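# Close the refrigerator door fully with a Stretch robot

## Task

Close the refrigerator door completely so it stays shut without the robot holding it; nothing may fall a long way, the door must not be slammed either opening or closing, and the robot must not tip over or be left leaning.

## Robot and tools

The robot is a Hello Robot Stretch 4, about 1.6 m tall, with a single arm. It has an omni-wheel base whose rim is no more than 0.23 m from the base origin, a lift running up a mast, a telescoping arm that reaches forward, a wrist with yaw, pitch and roll, and a two-finger gripper. Cameras: head_camera, head_left_camera, head_right_camera and wrist_camera. A loose object may occasionally get a short push from outside.

Frames. The base frame sits on the floor under the centre of the base, with x forward, y left and z up. hand_pose is expressed in this frame and marks a point between the open fingertips. With all wrist joints at zero its axes line up with the base frame. The printed hand position may be slightly wrong. The odometry frame is the base frame as it was when the scene began.

execute_actions(actions, cameras). actions is a list holding either one action or none; an empty list only returns state and images. An action may contain "base", "joints" or both, and may add "pace" and "contact_limits". The alternative is {"end_of_arm": "enable_torque"} on its own, which re-enables any wrist or gripper motor that has shut off; each one then holds its current position. The motions in an action start together and can finish at different times.

"base" takes one relative command measured from the base's last reported position. translate_m drives straight in metres, forward positive, from -2 to 2. strafe_m moves sideways in metres, left positive, from -2 to 2. rotate_rad turns in place in radians, counter-clockwise (left) positive, from -3.2 to 3.2.

"joints" is a single object that maps joint names to absolute targets. lift_m runs 0 to 1.2 m. arm_m is the extension, 0 to 0.55 m. wrist_yaw_rad runs -1.134 to 4.276: 0 points forward, positive turns left, 3.14 is folded back, and above 3.4 the arm can get in the way. wrist_pitch_rad runs -1.117 to 4.259: 0 is level and 1.57 points straight down. wrist_roll_rad runs -1.117 to 4.259: 0 keeps the fingers level, and positive rolls clockwise when viewed from behind the gripper. gripper_m is the fingertip gap, -0.038 to 0.141 m; values below 0 press the fingers together. The done tolerances are ±0.004 for lift, arm and gripper, ±0.02 for yaw and roll, and ±0.05 for pitch.

A joint target outside its range is clamped to the limit and the result reports it. Any other bad value or an unknown key rejects the whole call and nothing moves. No action runs longer than 15 s.

pace can be "slow", "default", "fast" or "max". Base speeds are 0.1, 0.3, 0.4 and 0.6 m/s and 1, 2, 3 and 4 rad/s. When the lift is above 0.2 those speeds are reduced further, down to 0.3 m/s and 1 rad/s at a lift of 1.2.

contact_limits accepts only arm_m, on a scale from 0 (lightest touch) to 0.75. The default is 0.5. The arm stops once it pushes harder than that.

A joint or the base left out of an action may still be driving toward its previous target, and the status lines will not show this. If any call reports a stop, the remaining execute_actions, wait and finished_scene calls in that reply are skipped.

cameras is a list of names, or "all", or null for all cameras, or [] for none. wait(seconds, 0 to 10) lets the simulation run and returns the state. zoom_image(camera, region [x0,y0,x1,y1] in pixels, at most 504x504) gives a closer look at the latest full image. read_manual only returns licence texts. finished_scene(scene) ends the scene for good and reports success. The door has to stay closed by itself.

Results. base_status and joint_status values:
- done: for the base, the wheels turned the full amount, even if they slipped.
- off_target: the part stopped short and may still be pushing.
- contact_stop_at_<key>: the part met resistance. The lift, arm or wheels go slack; a slack lift may sink and slack wheels may roll.
- limit_stop_at_tilt: the robot is leaning more than 6 degrees.
- limit_stop_at_own_body: a self-collision stop. This is likely with the wrist pitched up below -0.2 combined with roll below -0.4 or above 4.
- torque_fault: a wrist or gripper motor has gone limp; send enable_torque.

on_its_own reports behaviour you did not command, and "held at" there means the target being held. lidar_m gives 12 distances in 30-degree sectors, starting straight ahead and going counter-clockwise. "-" means nothing seen, or something closer than 0.25 m. wrist_depth_mm is a 7x7 grid of depths in mm. motor_effort is given as a percentage, with the peak in brackets. base_odometry counts wheel turns. If turned_by_wheels and turned_by_imu differ by more than about 0.1 rad, the base hit something or slipped. base_tilt is in degrees.

Approach. Unfold the wrist first, for example with lift_m 0.4 and wrist_yaw_rad 0 in one action. Use the cameras and lidar to find the door. Position the base, then push the door closed slowly, using the arm or a base move with the gripper against the door face. Use a low arm contact limit and slow pace so the door swings smoothly and is not slammed. Avoid hard, sustained pushes with the gripper held high, since they can tip the robot and pressing the gripper can fault the wrist. Check in the images that the door is fully shut, then back away before calling finished_scene.

Each tool is called after "Call:" as name(argument=value, ...), one argument or row to a line, values as JSON.

## Session

Call:
execute_actions(
  actions=[],
)

Scene clock: 0.00 s.
base_odometry: x=+0.000 y=+0.000 heading=+0.000 (m, m, rad; odometry frame)
turned_by_wheels: +0.000 (rad since the last result)
turned_by_imu: +0.000 (rad since the last result)
base_tilt: forward=+0.0 right=+0.4 (deg)
lidar_m: 1.02 0.83 0.80 0.90 0.94 0.90 1.03 1.21 1.49 3.22 1.25 1.25
base_status: not commanded
joint_positions: lift_m=+0.131 arm_m=+0.002 wrist_yaw_rad=+3.044 wrist_pitch_rad=-0.017 wrist_roll_rad=-0.005 gripper_m=+0.057
joint_status: not commanded
motor_effort: lift_m=+18 arm_m=-1 wrist_yaw_rad=-2 wrist_pitch_rad=-7 wrist_roll_rad=+0 gripper_m=-2 wheel_0=+1 wheel_1=+0 wheel_2=+1 (%)
hand_pose: x=-0.1058 y=+0.1151 z=+0.3142 quat_wxyz=(+0.049, +0.009, -0.003, +0.999) (m; base frame)
wrist_depth_mm: - 144 1366 1138 991 891 809 / 107 144 1366 1182 1008 878 809 / 109 143 1281 1160 1042 891 820 / 125 144 1281 1160 1008 891 809 / 1281 1618 1336 1160 1008 904 809 / 1255 1366 198 1138 198 891 798 / 891 842 866 113 831 798 788
pictures: head_camera, head_left_camera, head_right_camera, wrist_camera
Images, in order (width x height): head_camera 420x560, head_left_camera 420x672, head_right_camera 420x672, wrist_camera 616x392.

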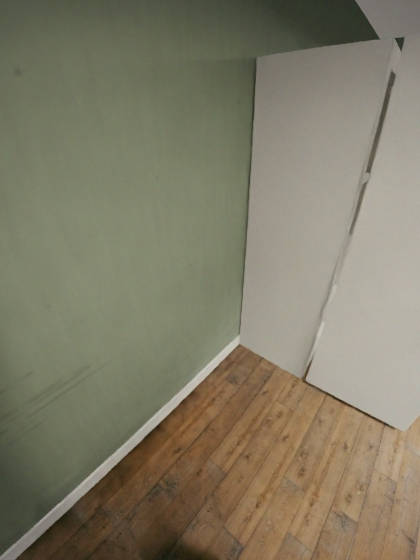

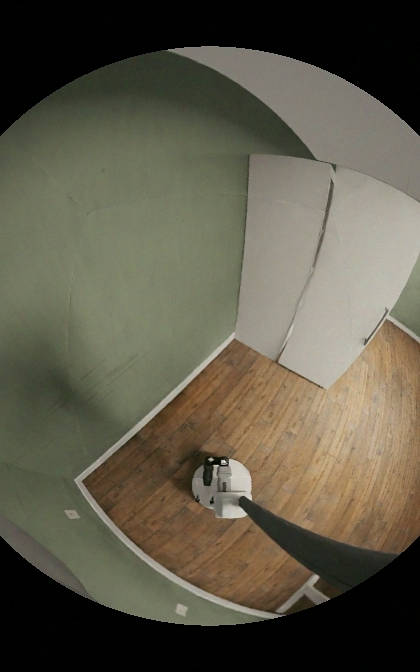

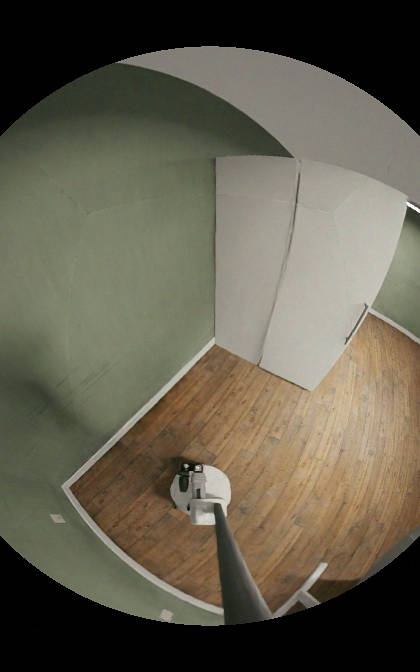

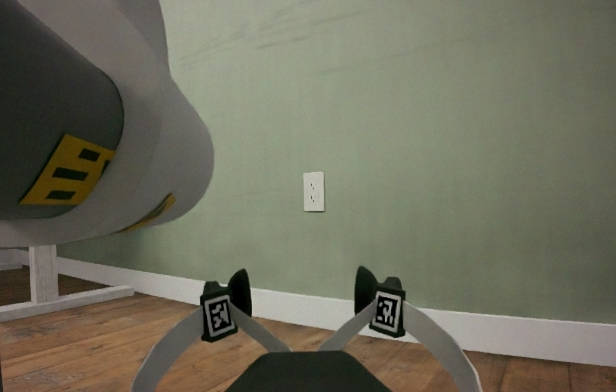

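Call:
zoom_image(
  camera="head_right_camera",
  region=[180, 130, 420, 430],
)

Call:
zoom_image(
  camera="head_camera",
  region=[220, 0, 420, 460],
)

Region (180, 130, 420, 430) of head_right_camera's 420x672 image, scaled by 1.680, with more detail than that image has; it fills the left 403 columns of this view, and the rest is white.

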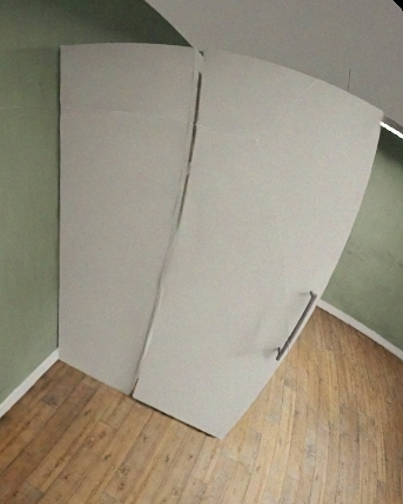

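Region (220, 0, 420, 460) of head_camera's 420x560 image, scaled by 1.096, with more detail than that image has; it fills the left 219 columns of this view, and the rest is white.

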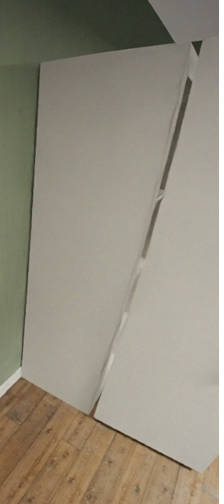

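Call:
execute_actions(
  actions=[
    {"base": {"strafe_m": -2.0}, "joints": {"lift_m": 0.4, "wrist_yaw_rad": 0.0, "gripper_m": 0.0}, "pace": "max"},
  ],
)

Scene clock: 6.93 s.
base_odometry: x=+0.000 y=-2.000 heading=+0.000 (m, m, rad; odometry frame)
turned_by_wheels: +0.000 (rad since the last result)
turned_by_imu: +0.003 (rad since the last result)
base_tilt: forward=+0.1 right=+0.3 (deg)
lidar_m: 2.82 1.75 1.13 2.56 1.40 1.37 1.53 1.38 1.35 1.54 2.40 2.54
base_status: done
joint_positions: lift_m=+0.400 arm_m=+0.002 wrist_yaw_rad=+0.000 wrist_pitch_rad=-0.017 wrist_roll_rad=-0.005 gripper_m=+0.000
joint_status: all done
motor_effort: lift_m=+20(23) arm_m=+0(1) wrist_yaw_rad=-2(7) wrist_pitch_rad=-6(7) wrist_roll_rad=+0(1) gripper_m=-4(4) wheel_0=-1(10) wheel_1=+2(13) wheel_2=+0(2) (%)
hand_pose: x=+0.4612 y=-0.0874 z=+0.5831 quat_wxyz=(+1.000, -0.003, -0.009, +0.000) (m; base frame)
wrist_depth_mm: - - - - - - 1863 / 1921 - - - - - 1921 / 1921 - - - - - 1983 / 1921 - - - - - 1921 / 1983 - - - - - 1921 / 1921 - - 205 - - 1863 / 1537 1464 183 113 750 1397 1430
pictures: head_camera, head_left_camera, head_right_camera, wrist_camera
Images, in order (width x height): head_camera 420x560, head_left_camera 420x672, head_right_camera 420x672, wrist_camera 616x392.

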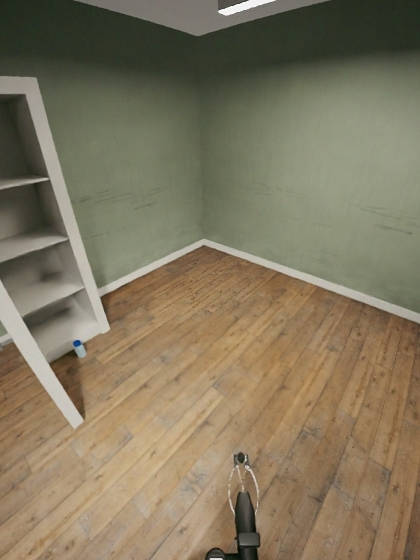

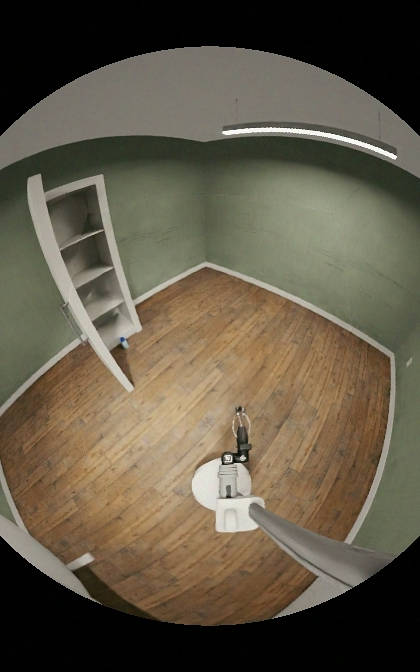

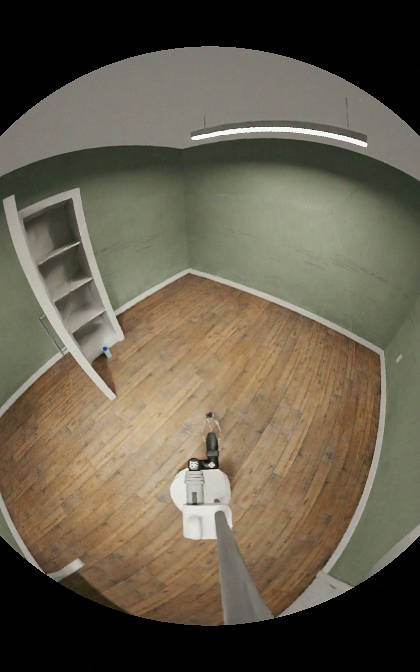

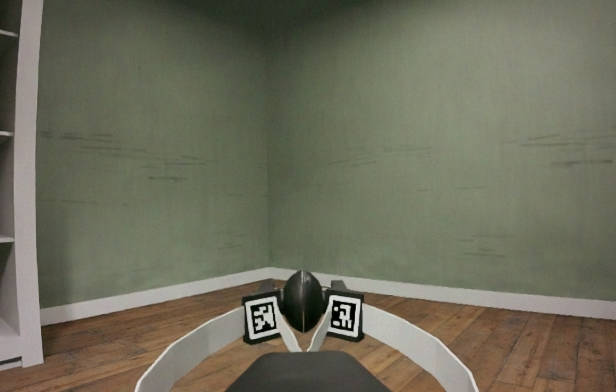

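There's a small bottle on the floor in front of the fridge that would block the door. Let me take a closer look.

Call:
zoom_image(
  camera="head_camera",
  region=[0, 280, 160, 440],
)

Call:
zoom_image(
  camera="head_left_camera",
  region=[10, 160, 190, 410],
)

Region (0, 280, 160, 440) of head_camera's 420x560 image, scaled by 3.150, with more detail than that image has.

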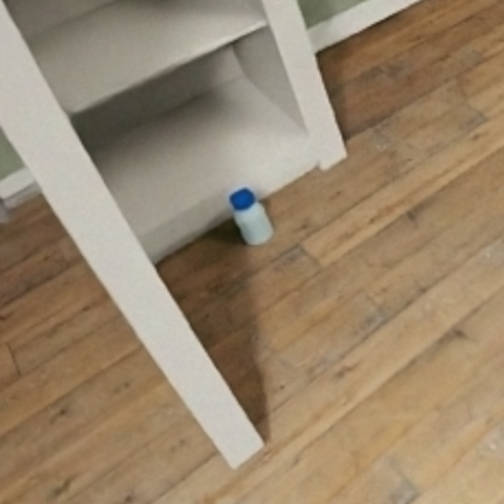

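Region (10, 160, 190, 410) of head_left_camera's 420x672 image, scaled by 2.016, with more detail than that image has; it fills the left 363 columns of this view, and the rest is white.

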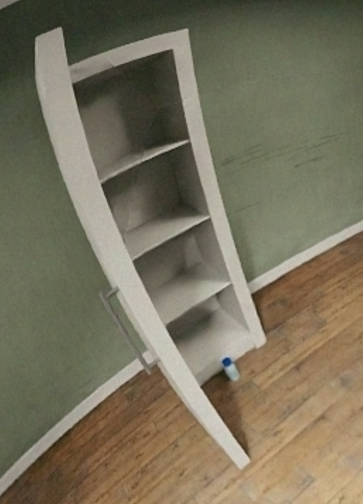

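Call:
execute_actions(
  actions=[
    {"base": {"translate_m": 0.75}, "joints": {"lift_m": 0.15, "arm_m": 0.15, "wrist_pitch_rad": 0.5, "gripper_m": 0.13}, "pace": "max"},
  ],
  cameras=["head_left_camera"],
)

Scene clock: 12.07 s.
base_odometry: x=+0.750 y=-2.000 heading=+0.000 (m, m, rad; odometry frame)
turned_by_wheels: +0.000 (rad since the last result)
turned_by_imu: -0.002 (rad since the last result)
base_tilt: forward=+0.0 right=+0.3 (deg)
lidar_m: 2.17 1.90 1.18 0.82 2.78 2.00 2.18 1.87 1.84 2.03 2.00 1.98
base_status: done
joint_positions: lift_m=+0.150 arm_m=+0.149 wrist_yaw_rad=+0.000 wrist_pitch_rad=+0.502 wrist_roll_rad=-0.005 gripper_m=+0.130
joint_status: all done
motor_effort: lift_m=+16(18) arm_m=+5(5) wrist_yaw_rad=-2(0) wrist_pitch_rad=-6(8) wrist_roll_rad=+1(1) gripper_m=+0(5) wheel_0=-2(7) wheel_1=-1(8) wheel_2=+2(11) (%)
hand_pose: x=+0.5729 y=-0.0874 z=+0.1895 quat_wxyz=(+0.969, -0.003, +0.249, +0.001) (m; base frame)
wrist_depth_mm: 1397 1618 - 1863 1618 1430 1281 / 1430 1537 1499 1464 1537 1366 1308 / 1008 976 960 946 946 946 960 / 715 707 715 715 707 699 699 / 559 559 559 564 559 554 549 / 455 427 462 462 430 436 452 / 399 389 399 112 402 387 394
pictures: head_left_camera
Images, in order (width x height): head_left_camera 420x672.

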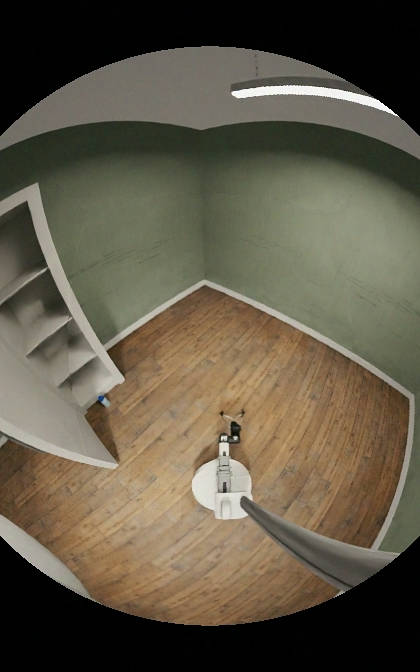

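Call:
zoom_image(
  camera="head_left_camera",
  region=[40, 350, 180, 490],
)

Region (40, 350, 180, 490) of head_left_camera's 420x672 image, scaled by 3.600, with more detail than that image has.

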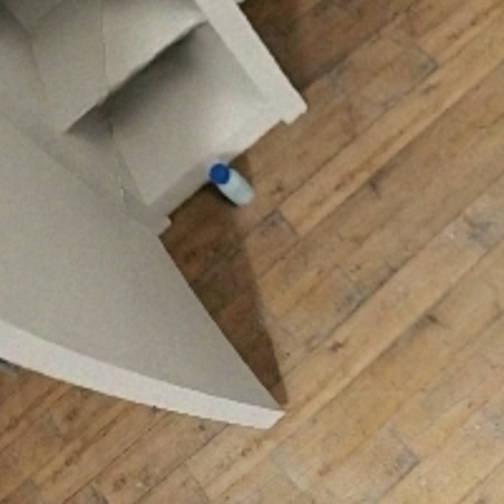

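Call:
execute_actions(
  actions=[
    {"base": {"rotate_rad": 1.12}, "joints": {"lift_m": 0.03, "arm_m": 0.35}, "pace": "fast"},
  ],
  cameras=["head_camera", "head_left_camera", "wrist_camera"],
)

Scene clock: 13.73 s.
base_odometry: x=+0.750 y=-2.000 heading=+1.120 (m, m, rad; odometry frame)
turned_by_wheels: +1.120 (rad since the last result)
turned_by_imu: +1.108 (rad since the last result)
base_tilt: forward=+0.1 right=+0.2 (deg)
lidar_m: 1.03 0.80 2.75 1.99 2.16 1.85 1.85 2.13 2.00 1.99 2.24 1.33
base_status: done
joint_positions: lift_m=+0.030 arm_m=+0.349 wrist_yaw_rad=+0.000 wrist_pitch_rad=+0.502 wrist_roll_rad=-0.005 gripper_m=+0.130
joint_status: all done
motor_effort: lift_m=+15(15) arm_m=+5(4) wrist_yaw_rad=-2(4) wrist_pitch_rad=-5(5) wrist_roll_rad=+1(1) gripper_m=+1(1) wheel_0=+0(7) wheel_1=+0(6) wheel_2=+1(9) (%)
hand_pose: x=+0.7730 y=-0.0874 z=+0.0697 quat_wxyz=(+0.969, -0.003, +0.248, +0.001) (m; base frame)
wrist_depth_mm: 488 647 798 891 798 1060 1060 / 492 661 778 707 707 878 1025 / 549 627 621 615 615 615 627 / 462 462 459 462 459 455 452 / 359 364 366 366 364 359 355 / 294 277 300 303 279 283 293 / 258 251 258 112 262 251 -
pictures: head_camera, head_left_camera, wrist_camera
Images, in order (width x height): head_camera 420x560, head_left_camera 420x672, wrist_camera 616x392.

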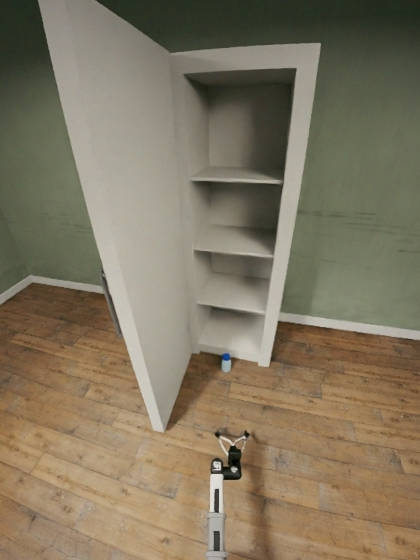

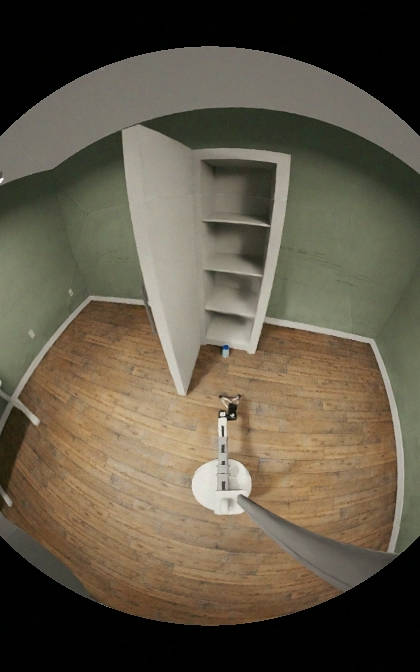

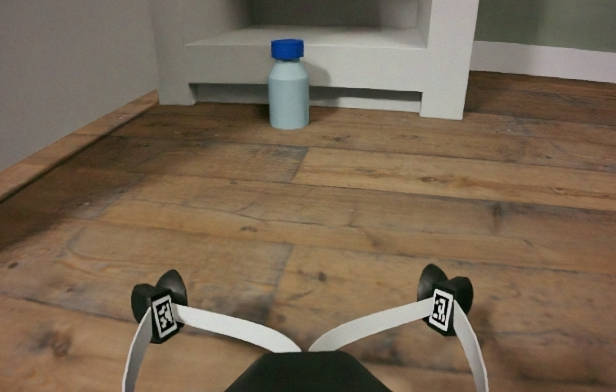

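Call:
execute_actions(
  actions=[
    {"base": {"translate_m": 0.32}, "joints": {"arm_m": 0.43, "wrist_yaw_rad": 0.08, "gripper_m": 0.141, "lift_m": 0.02}, "pace": "fast"},
  ],
  cameras=["head_camera", "wrist_camera"],
)

Scene clock: 16.37 s.
base_odometry: x=+0.890 y=-1.712 heading=+1.120 (m, m, rad; odometry frame)
turned_by_wheels: +0.000 (rad since the last result)
turned_by_imu: -0.001 (rad since the last result)
base_tilt: forward=+0.1 right=+0.3 (deg)
lidar_m: 0.89 0.52 2.69 1.97 2.15 2.16 2.16 2.44 2.05 2.06 1.85 1.02
base_status: done
joint_positions: lift_m=+0.020 arm_m=+0.429 wrist_yaw_rad=+0.080 wrist_pitch_rad=+0.502 wrist_roll_rad=-0.005 gripper_m=+0.141
joint_status: all done
motor_effort: lift_m=+15(15) arm_m=+5(6) wrist_yaw_rad=-1(1) wrist_pitch_rad=-6(5) wrist_roll_rad=+0(2) gripper_m=+1(0) wheel_0=+0(10) wheel_1=+1(7) wheel_2=+1(11) (%)
hand_pose: x=+0.8591 y=-0.0669 z=+0.0596 quat_wxyz=(+0.968, -0.013, +0.248, +0.039) (m; base frame)
wrist_depth_mm: 377 410 585 699 683 654 469 / 368 413 392 375 375 382 397 / 377 445 407 270 353 329 315 / 421 442 442 277 407 384 349 / 345 347 347 300 347 343 340 / 283 215 287 289 267 262 278 / 245 240 246 113 248 240 -
pictures: head_camera, wrist_camera
Images, in order (width x height): head_camera 420x560, wrist_camera 616x392.

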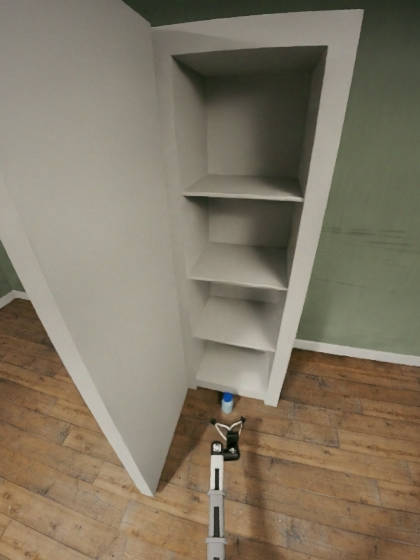

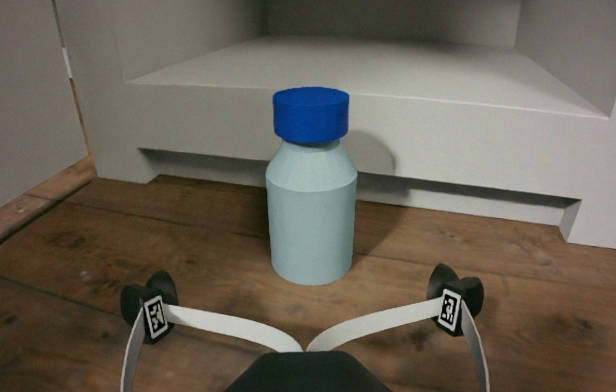

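Call:
execute_actions(
  actions=[
    {"joints": {"arm_m": 0.525}, "contact_limits": {"arm_m": 0.2}},
  ],
  cameras=["head_camera", "wrist_camera"],
)

Scene clock: 17.87 s.
base_odometry: x=+0.890 y=-1.712 heading=+1.120 (m, m, rad; odometry frame)
turned_by_wheels: +0.000 (rad since the last result)
turned_by_imu: +0.000 (rad since the last result)
base_tilt: forward=+0.2 right=+0.2 (deg)
lidar_m: 0.89 0.55 2.69 1.95 2.16 2.16 2.16 2.47 2.04 2.05 1.87 1.01
base_status: not commanded
joint_positions: lift_m=+0.020 arm_m=+0.524 wrist_yaw_rad=+0.080 wrist_pitch_rad=+0.502 wrist_roll_rad=-0.005 gripper_m=+0.141
joint_status: all done
motor_effort: lift_m=+15(15) arm_m=+5(5) wrist_yaw_rad=-1(2) wrist_pitch_rad=-5(6) wrist_roll_rad=-3(0) gripper_m=+1(1) wheel_0=+0(0) wheel_1=+1(1) wheel_2=+0(1) (%)
contact_limits: arm_m 0.2
hand_pose: x=+0.9541 y=-0.0669 z=+0.0596 quat_wxyz=(+0.968, -0.013, +0.248, +0.039) (m; base frame)
wrist_depth_mm: 303 379 549 640 615 585 530 / 322 353 382 373 370 382 389 / 347 322 297 192 262 250 242 / 384 377 322 174 278 257 245 / 347 347 334 189 325 309 296 / 283 215 267 195 220 262 278 / 245 239 244 112 249 239 -
pictures: head_camera, wrist_camera
Images, in order (width x height): head_camera 420x560, wrist_camera 616x392.

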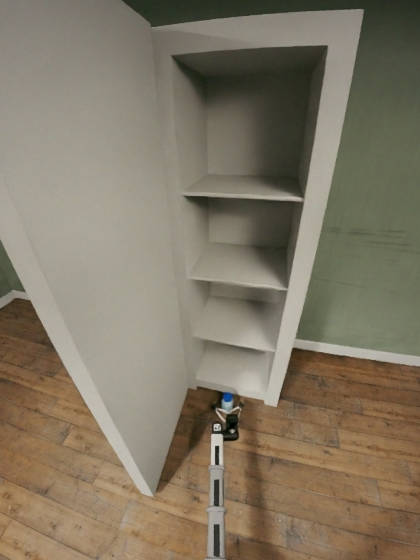

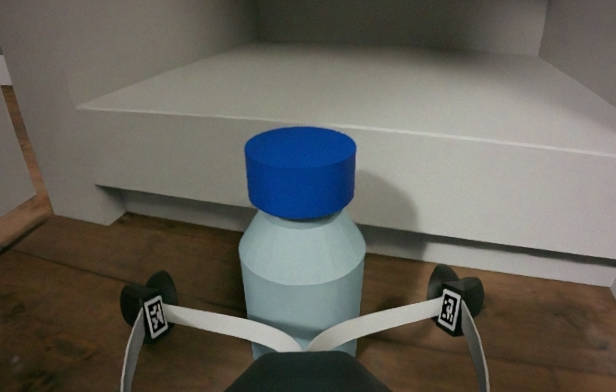

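Call:
execute_actions(
  actions=[
    {"joints": {"gripper_m": 0.025}},
  ],
  cameras=["wrist_camera"],
)

Scene clock: 20.07 s.
base_odometry: x=+0.890 y=-1.712 heading=+1.120 (m, m, rad; odometry frame)
turned_by_wheels: +0.000 (rad since the last result)
turned_by_imu: -0.001 (rad since the last result)
base_tilt: forward=+0.1 right=+0.4 (deg)
lidar_m: 0.91 0.53 2.69 1.97 2.18 2.18 2.16 2.45 2.04 2.03 1.87 0.99
base_status: not commanded
joint_positions: lift_m=+0.020 arm_m=+0.524 wrist_yaw_rad=+0.080 wrist_pitch_rad=+0.507 wrist_roll_rad=-0.005 gripper_m=+0.026
joint_status: all done
motor_effort: lift_m=+15(15) arm_m=+5(5) wrist_yaw_rad=-1(1) wrist_pitch_rad=-19(20) wrist_roll_rad=-1(1) gripper_m=-23(25) wheel_0=+1(1) wheel_1=+1(1) wheel_2=+0(0) (%)
hand_pose: x=+0.9534 y=-0.0670 z=+0.0584 quat_wxyz=(+0.967, -0.013, +0.250, +0.039) (m; base frame)
wrist_depth_mm: 304 379 535 634 609 569 530 / 322 351 357 351 351 359 368 / 349 322 294 175 262 247 236 / 389 382 324 165 277 259 246 / 340 340 327 177 324 309 297 / 278 281 192 183 192 277 274 / 241 230 231 113 238 229 -
pictures: wrist_camera
Images, in order (width x height): wrist_camera 616x392.

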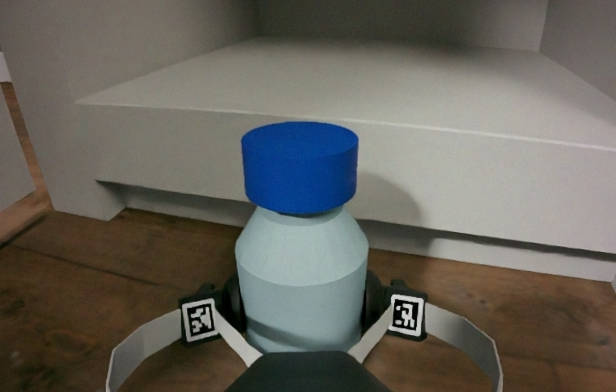

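Call:
execute_actions(
  actions=[
    {"base": {"rotate_rad": -0.85}, "joints": {"lift_m": 0.035, "arm_m": 0.3}},
  ],
  cameras=["head_left_camera", "wrist_camera"],
)

Scene clock: 23.07 s.
base_odometry: x=+0.890 y=-1.712 heading=+0.270 (m, m, rad; odometry frame)
turned_by_wheels: -0.850 (rad since the last result)
turned_by_imu: -0.843 (rad since the last result)
base_tilt: forward=+0.1 right=+0.2 (deg)
lidar_m: 0.73 1.00 0.64 0.53 2.68 1.95 2.32 2.16 2.14 2.22 2.05 2.10
base_status: done
joint_positions: lift_m=+0.035 arm_m=+0.301 wrist_yaw_rad=+0.080 wrist_pitch_rad=+0.507 wrist_roll_rad=-0.005 gripper_m=+0.026
joint_status: all done
motor_effort: lift_m=+23(24) arm_m=-5(6) wrist_yaw_rad=-1(7) wrist_pitch_rad=-22(21) wrist_roll_rad=+0(0) gripper_m=-23(23) wheel_0=+1(7) wheel_1=+0(7) wheel_2=+0(12) (%)
hand_pose: x=+0.7301 y=-0.0670 z=+0.0726 quat_wxyz=(+0.967, -0.013, +0.251, +0.039) (m; base frame)
wrist_depth_mm: 917 991 1138 1281 1397 1576 1430 / 931 976 976 946 946 976 991 / 634 627 621 176 615 615 615 / 462 459 436 165 455 452 449 / 364 366 351 177 362 359 355 / 297 298 193 183 193 297 293 / 259 246 249 112 255 245 -
pictures: head_left_camera, wrist_camera
Images, in order (width x height): head_left_camera 420x672, wrist_camera 616x392.

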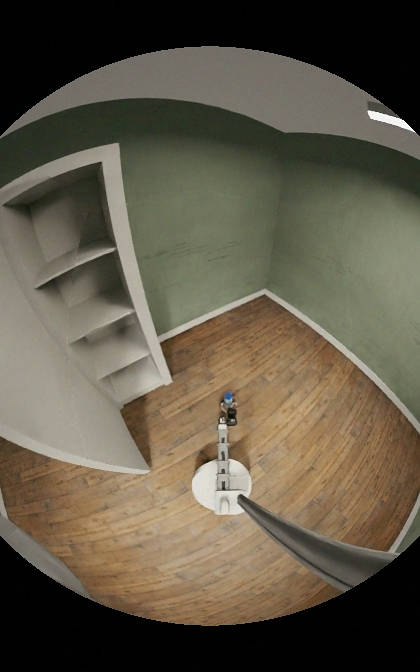

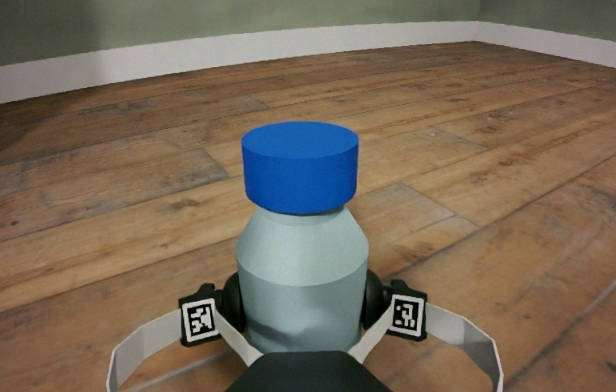

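Call:
execute_actions(
  actions=[
    {"joints": {"lift_m": 0.019, "gripper_m": 0.11}, "pace": "fast"},
  ],
  cameras=["wrist_camera"],
)

Scene clock: 24.97 s.
base_odometry: x=+0.890 y=-1.712 heading=+0.270 (m, m, rad; odometry frame)
turned_by_wheels: +0.000 (rad since the last result)
turned_by_imu: -0.001 (rad since the last result)
base_tilt: forward=+0.1 right=+0.2 (deg)
lidar_m: 0.72 1.01 0.65 0.53 2.68 1.96 2.32 2.15 2.17 2.21 2.03 2.07
base_status: not commanded
joint_positions: lift_m=+0.019 arm_m=+0.301 wrist_yaw_rad=+0.080 wrist_pitch_rad=+0.503 wrist_roll_rad=-0.005 gripper_m=+0.110
joint_status: all done
motor_effort: lift_m=+16(21) arm_m=-5(5) wrist_yaw_rad=-1(2) wrist_pitch_rad=-7(21) wrist_roll_rad=+2(0) gripper_m=-1(22) wheel_0=+1(1) wheel_1=+0(0) wheel_2=+0(0) (%)
hand_pose: x=+0.7307 y=-0.0669 z=+0.0584 quat_wxyz=(+0.968, -0.013, +0.248, +0.039) (m; base frame)
wrist_depth_mm: 904 991 1138 1281 1430 1576 1430 / 917 960 931 904 917 931 960 / 615 603 597 191 591 591 591 / 439 439 436 173 433 433 430 / 343 349 334 187 343 342 340 / 281 273 210 195 208 279 277 / 244 239 242 112 248 236 -
pictures: wrist_camera
Images, in order (width x height): wrist_camera 616x392.

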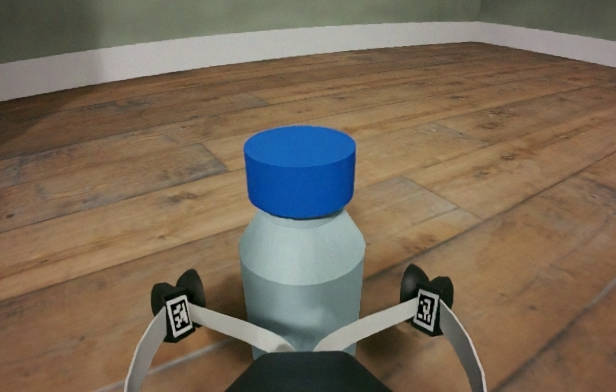

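Call:
execute_actions(
  actions=[],
  cameras=["head_left_camera"],
)

Call:
zoom_image(
  camera="head_left_camera",
  region=[90, 350, 270, 530],
)

Scene clock: 25.07 s.
base_odometry: x=+0.890 y=-1.712 heading=+0.270 (m, m, rad; odometry frame)
turned_by_wheels: +0.000 (rad since the last result)
turned_by_imu: +0.000 (rad since the last result)
base_tilt: forward=+0.0 right=+0.3 (deg)
lidar_m: 0.72 0.99 0.64 0.53 2.67 1.98 2.32 2.15 2.18 2.22 2.05 2.08
base_status: not commanded
joint_positions: lift_m=+0.019 arm_m=+0.301 wrist_yaw_rad=+0.080 wrist_pitch_rad=+0.503 wrist_roll_rad=-0.005 gripper_m=+0.110
joint_status: all done
motor_effort: lift_m=+16(21) arm_m=-5(5) wrist_yaw_rad=-1(2) wrist_pitch_rad=-7(21) wrist_roll_rad=+0(0) gripper_m=+0(22) wheel_0=+0(1) wheel_1=+0(0) wheel_2=+0(0) (%)
hand_pose: x=+0.7307 y=-0.0669 z=+0.0584 quat_wxyz=(+0.968, -0.013, +0.248, +0.039) (m; base frame)
wrist_depth_mm: 931 1008 1118 1255 1397 1537 1464 / 917 960 931 904 904 931 960 / 615 603 585 191 585 591 597 / 439 439 439 174 436 430 430 / 343 343 334 187 343 343 338 / 283 274 209 196 208 279 278 / 244 239 243 113 247 236 -
pictures: head_left_camera
Images, in order (width x height): head_left_camera 420x672.

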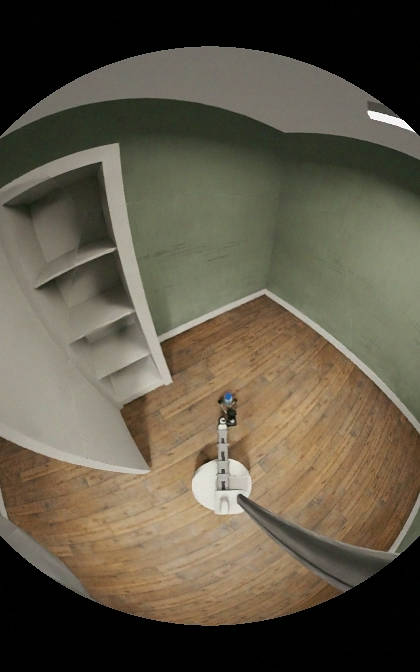

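Region (90, 350, 270, 530) of head_left_camera's 420x672 image, scaled by 2.800, with more detail than that image has.

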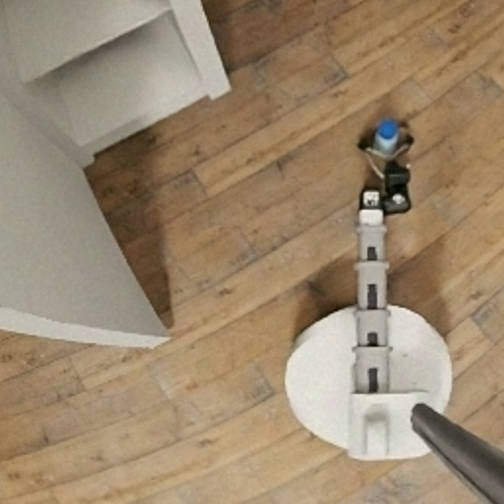

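Call:
execute_actions(
  actions=[
    {"base": {"translate_m": -0.53}, "joints": {"lift_m": 0.19, "arm_m": 0.0, "wrist_pitch_rad": 0.0}, "pace": "max"},
  ],
  cameras=["head_left_camera", "wrist_camera"],
)

Call:
zoom_image(
  camera="head_left_camera",
  region=[90, 330, 290, 530],
)

Scene clock: 28.33 s.
base_odometry: x=+0.379 y=-1.853 heading=+0.270 (m, m, rad; odometry frame)
turned_by_wheels: +0.000 (rad since the last result)
turned_by_imu: -0.001 (rad since the last result)
base_tilt: forward=+0.1 right=+0.1 (deg)
lidar_m: 2.16 0.76 0.81 2.56 1.61 1.63 1.86 1.73 1.77 2.26 2.34 2.41
base_status: done
joint_positions: lift_m=+0.190 arm_m=+0.003 wrist_yaw_rad=+0.080 wrist_pitch_rad=+0.002 wrist_roll_rad=-0.005 gripper_m=+0.110
joint_status: all done
joint sent to its limit — the command would take arm_m past its lower limit, so that joint was sent only as far as its limit.
motor_effort: lift_m=+20(24) arm_m=-5(6) wrist_yaw_rad=+0(4) wrist_pitch_rad=-8(12) wrist_roll_rad=+0(1) gripper_m=+1(0) wheel_0=+1(3) wheel_1=+2(8) wheel_2=-1(11) (%)
hand_pose: x=+0.4680 y=-0.0642 z=+0.3673 quat_wxyz=(+0.999, -0.003, +0.001, +0.040) (m; base frame)
wrist_depth_mm: 1182 1499 1863 - - - 1921 / 1430 1430 1983 - - - 1921 / 1397 1537 1921 - - - 1921 / 1430 1464 1921 - - - 1863 / 1397 1464 1921 - - - 1921 / 1078 1160 1182 1397 216 1281 1255 / 960 917 960 113 976 878 904
pictures: head_left_camera, wrist_camera
Images, in order (width x height): head_left_camera 420x672, wrist_camera 616x392.

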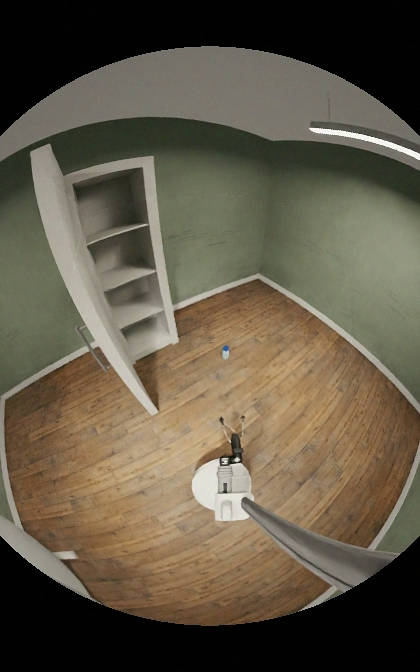

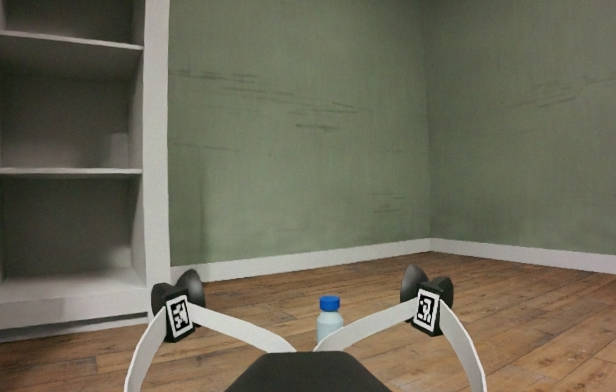

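Region (90, 330, 290, 530) of head_left_camera's 420x672 image, scaled by 2.520, with more detail than that image has.

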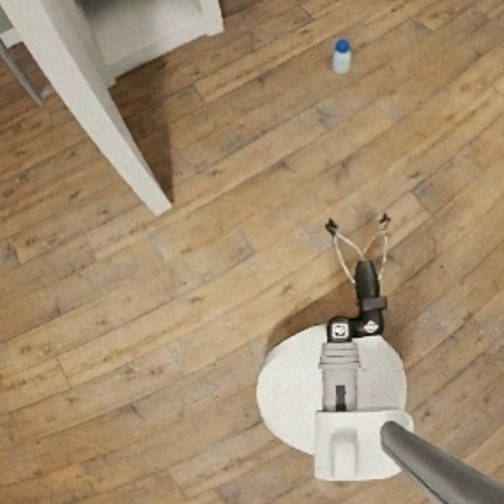

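Call:
zoom_image(
  camera="wrist_camera",
  region=[0, 0, 200, 330],
)

Call:
zoom_image(
  camera="head_left_camera",
  region=[20, 140, 200, 380],
)

Region (0, 0, 200, 330) of wrist_camera's 616x392 image, scaled by 1.527; it fills the left 305 columns of this view, and the rest is white.

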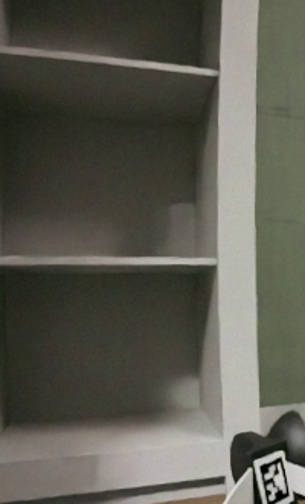

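Region (20, 140, 200, 380) of head_left_camera's 420x672 image, scaled by 2.100, with more detail than that image has; it fills the left 378 columns of this view, and the rest is white.

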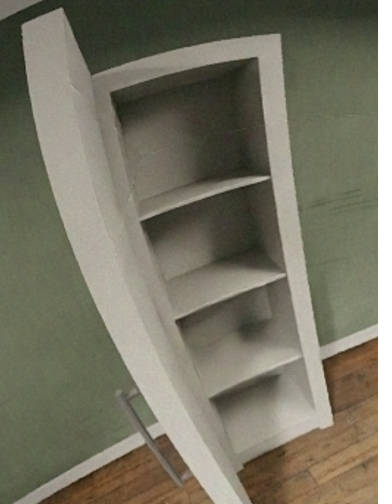

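Call:
execute_actions(
  actions=[
    {"base": {"strafe_m": 0.73}, "joints": {"wrist_yaw_rad": 0.0, "wrist_pitch_rad": 0.6, "gripper_m": 0.0}, "pace": "max"},
  ],
  cameras=["head_camera", "head_left_camera", "wrist_camera"],
)

Call:
zoom_image(
  camera="head_left_camera",
  region=[130, 330, 330, 530],
)

Scene clock: 31.37 s.
base_odometry: x=+0.184 y=-1.150 heading=+0.270 (m, m, rad; odometry frame)
turned_by_wheels: +0.000 (rad since the last result)
turned_by_imu: -0.003 (rad since the last result)
base_tilt: forward=+0.1 right=+0.3 (deg)
lidar_m: 0.54 1.23 1.60 1.92 1.79 1.11 1.30 2.13 2.21 2.79 2.95 0.55
base_status: done
joint_positions: lift_m=+0.190 arm_m=+0.003 wrist_yaw_rad=+0.000 wrist_pitch_rad=+0.602 wrist_roll_rad=-0.005 gripper_m=+0.000
joint_status: all done
motor_effort: lift_m=+20(20) arm_m=-4(5) wrist_yaw_rad=-1(4) wrist_pitch_rad=-6(5) wrist_roll_rad=+0(0) gripper_m=-5(5) wheel_0=+1(14) wheel_1=-2(15) wheel_2=+0(1) (%)
hand_pose: x=+0.4112 y=-0.0874 z=+0.2047 quat_wxyz=(+0.955, -0.003, +0.296, +0.001) (m; base frame)
wrist_depth_mm: 1138 707 445 325 309 1756 1808 / 1118 1008 492 353 340 1160 1025 / 866 842 559 384 379 831 854 / 661 661 634 424 609 654 647 / 544 539 549 459 525 539 539 / 459 466 452 205 462 459 455 / 407 399 183 113 285 397 402
pictures: head_camera, head_left_camera, wrist_camera
Images, in order (width x height): head_camera 420x560, head_left_camera 420x672, wrist_camera 616x392.

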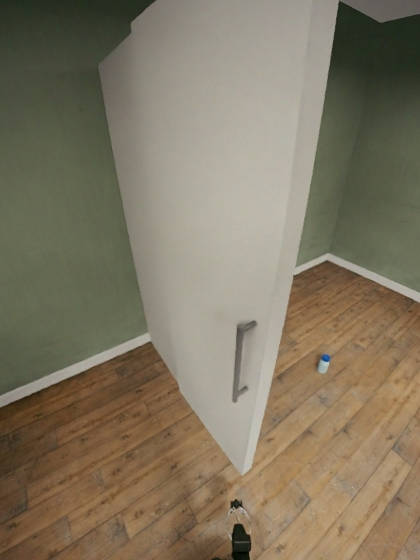

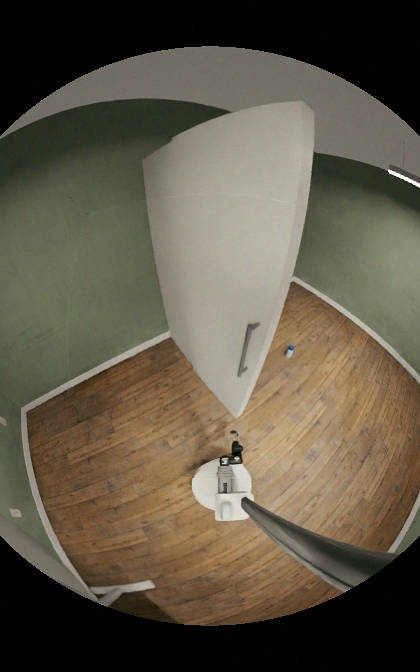

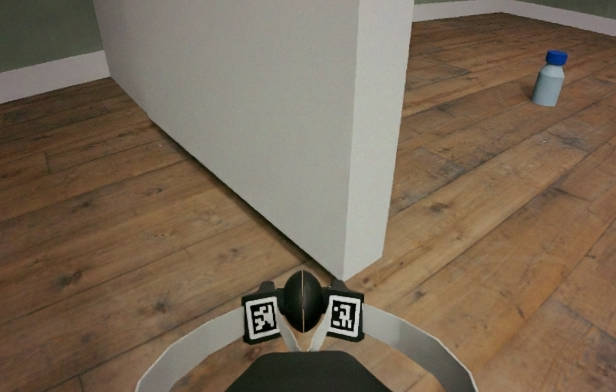

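Region (130, 330, 330, 530) of head_left_camera's 420x672 image, scaled by 2.520, with more detail than that image has.

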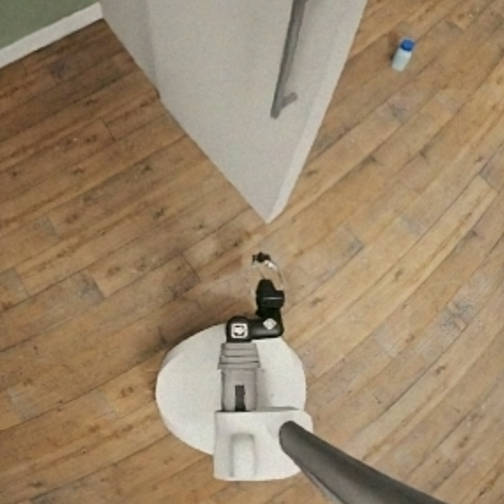

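Call:
execute_actions(
  actions=[
    {"base": {"translate_m": 0.3}, "joints": {"wrist_pitch_rad": 0.0, "arm_m": 0.1}, "pace": "slow", "contact_limits": {"arm_m": 0.3}},
  ],
  cameras=["head_camera", "head_left_camera", "wrist_camera"],
)

Scene clock: 36.20 s.
base_odometry: x=+0.473 y=-1.070 heading=+0.270 (m, m, rad; odometry frame)
turned_by_wheels: +0.000 (rad since the last result)
turned_by_imu: -0.001 (rad since the last result)
base_tilt: forward=+0.1 right=+0.2 (deg)
lidar_m: 0.67 0.74 1.35 1.73 1.97 1.38 1.55 2.36 2.45 2.98 2.75 0.65
base_status: done
joint_positions: lift_m=+0.190 arm_m=+0.099 wrist_yaw_rad=+0.000 wrist_pitch_rad=+0.003 wrist_roll_rad=-0.005 gripper_m=+0.000
joint_status: all done
motor_effort: lift_m=+20(20) arm_m=+5(7) wrist_yaw_rad=-2(8) wrist_pitch_rad=-7(10) wrist_roll_rad=+0(1) gripper_m=-4(4) wheel_0=+2(9) wheel_1=+3(7) wheel_2=-1(9) (%)
contact_limits: arm_m 0.3
hand_pose: x=+0.5585 y=-0.0873 z=+0.3673 quat_wxyz=(+1.000, -0.003, +0.001, +0.000) (m; base frame)
wrist_depth_mm: 394 382 373 359 349 340 330 / 394 382 373 359 349 340 332 / 397 382 373 362 351 342 334 / 397 384 373 362 351 342 334 / 399 387 370 362 351 340 334 / 399 384 373 205 347 342 334 / 399 387 183 113 265 340 334
pictures: head_camera, head_left_camera, wrist_camera
Images, in order (width x height): head_camera 420x560, head_left_camera 420x672, wrist_camera 616x392.

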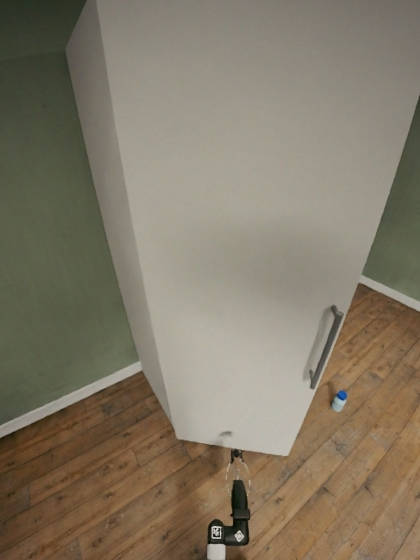

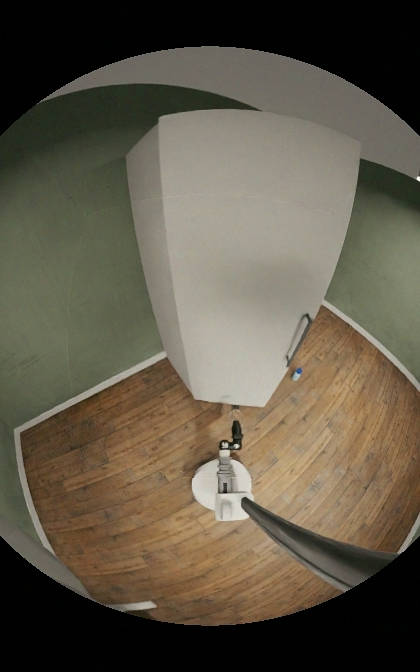

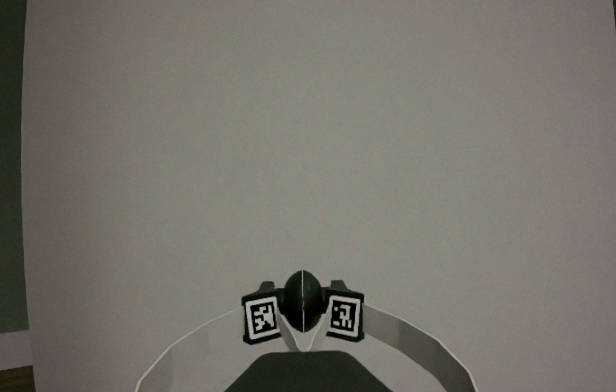

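Call:
execute_actions(
  actions=[],
  cameras=["head_camera"],
)

Scene clock: 36.27 s.
base_odometry: x=+0.473 y=-1.070 heading=+0.270 (m, m, rad; odometry frame)
turned_by_wheels: +0.000 (rad since the last result)
turned_by_imu: +0.000 (rad since the last result)
base_tilt: forward=+0.2 right=+0.2 (deg)
lidar_m: 0.66 0.76 1.34 1.75 1.96 1.36 1.58 2.37 2.45 2.99 2.77 0.67
base_status: done
joint_positions: lift_m=+0.190 arm_m=+0.099 wrist_yaw_rad=+0.000 wrist_pitch_rad=+0.003 wrist_roll_rad=-0.005 gripper_m=+0.000
joint_status: all done
motor_effort: lift_m=+20(20) arm_m=+5(7) wrist_yaw_rad=-3(8) wrist_pitch_rad=-7(10) wrist_roll_rad=+0(1) gripper_m=-4(4) wheel_0=+2(9) wheel_1=+3(7) wheel_2=-2(9) (%)
contact_limits: arm_m 0.3
hand_pose: x=+0.5585 y=-0.0873 z=+0.3673 quat_wxyz=(+1.000, -0.003, +0.001, +0.000) (m; base frame)
wrist_depth_mm: 397 384 375 362 353 343 336 / 397 384 373 364 355 343 338 / 397 387 377 364 355 345 338 / 394 387 375 364 353 347 338 / 399 387 375 364 355 347 338 / 402 389 375 205 351 347 338 / 402 389 183 113 267 347 340
pictures: head_camera
Images, in order (width x height): head_camera 420x560.

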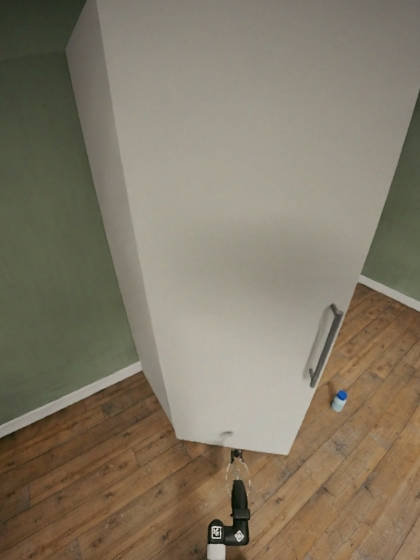

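Call:
wait(
  seconds=1,
)

Scene clock: 37.30 s.
base_odometry: x=+0.473 y=-1.070 heading=+0.270 (m, m, rad; odometry frame)
turned_by_wheels: +0.000 (rad since the last result)
turned_by_imu: +0.000 (rad since the last result)
base_tilt: forward=+0.2 right=+0.3 (deg)
lidar_m: 0.70 0.76 1.35 1.74 1.95 1.36 1.56 2.39 2.44 2.99 2.75 0.72
base_status: done
joint_positions: lift_m=+0.190 arm_m=+0.099 wrist_yaw_rad=+0.000 wrist_pitch_rad=+0.003 wrist_roll_rad=-0.005 gripper_m=+0.000
joint_status: all done
motor_effort: lift_m=+20(20) arm_m=+5(7) wrist_yaw_rad=-2(8) wrist_pitch_rad=-8(10) wrist_roll_rad=-1(1) gripper_m=-5(4) wheel_0=+2(9) wheel_1=+3(7) wheel_2=-2(9) (%)
contact_limits: arm_m 0.3
hand_pose: x=+0.5585 y=-0.0873 z=+0.3673 quat_wxyz=(+1.000, -0.003, +0.001, +0.000) (m; base frame)
wrist_depth_mm: 399 399 399 397 397 397 394 / 399 402 399 399 397 394 392 / 402 399 399 399 394 397 394 / 402 399 397 402 397 397 397 / 402 402 399 399 397 397 394 / 402 402 399 205 397 397 394 / 399 402 184 112 290 397 394
wait: 1.00 s; at rest by 0.23 s
pictures: head_camera, head_left_camera, head_right_camera, wrist_camera
Images, in order (width x height): head_camera 420x560, head_left_camera 420x672, head_right_camera 420x672, wrist_camera 616x392.

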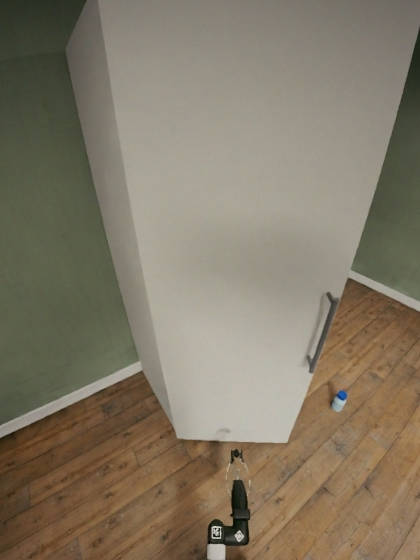

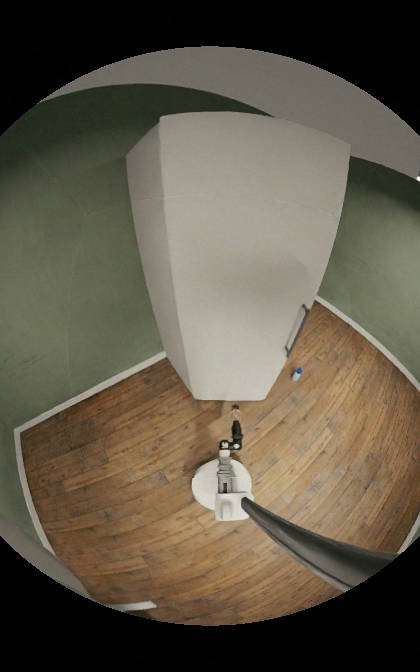

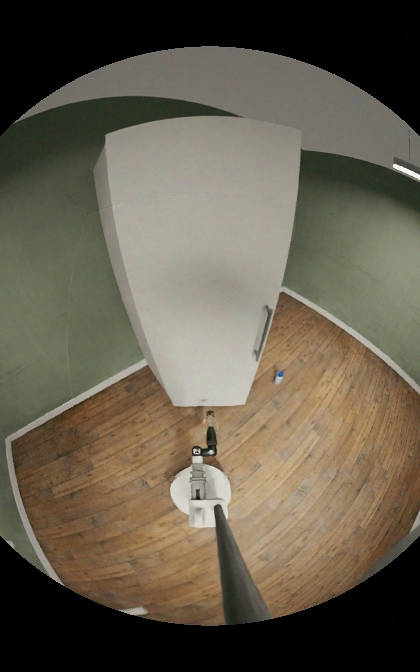

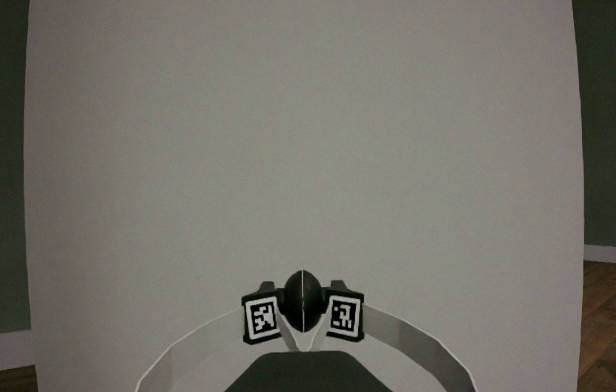

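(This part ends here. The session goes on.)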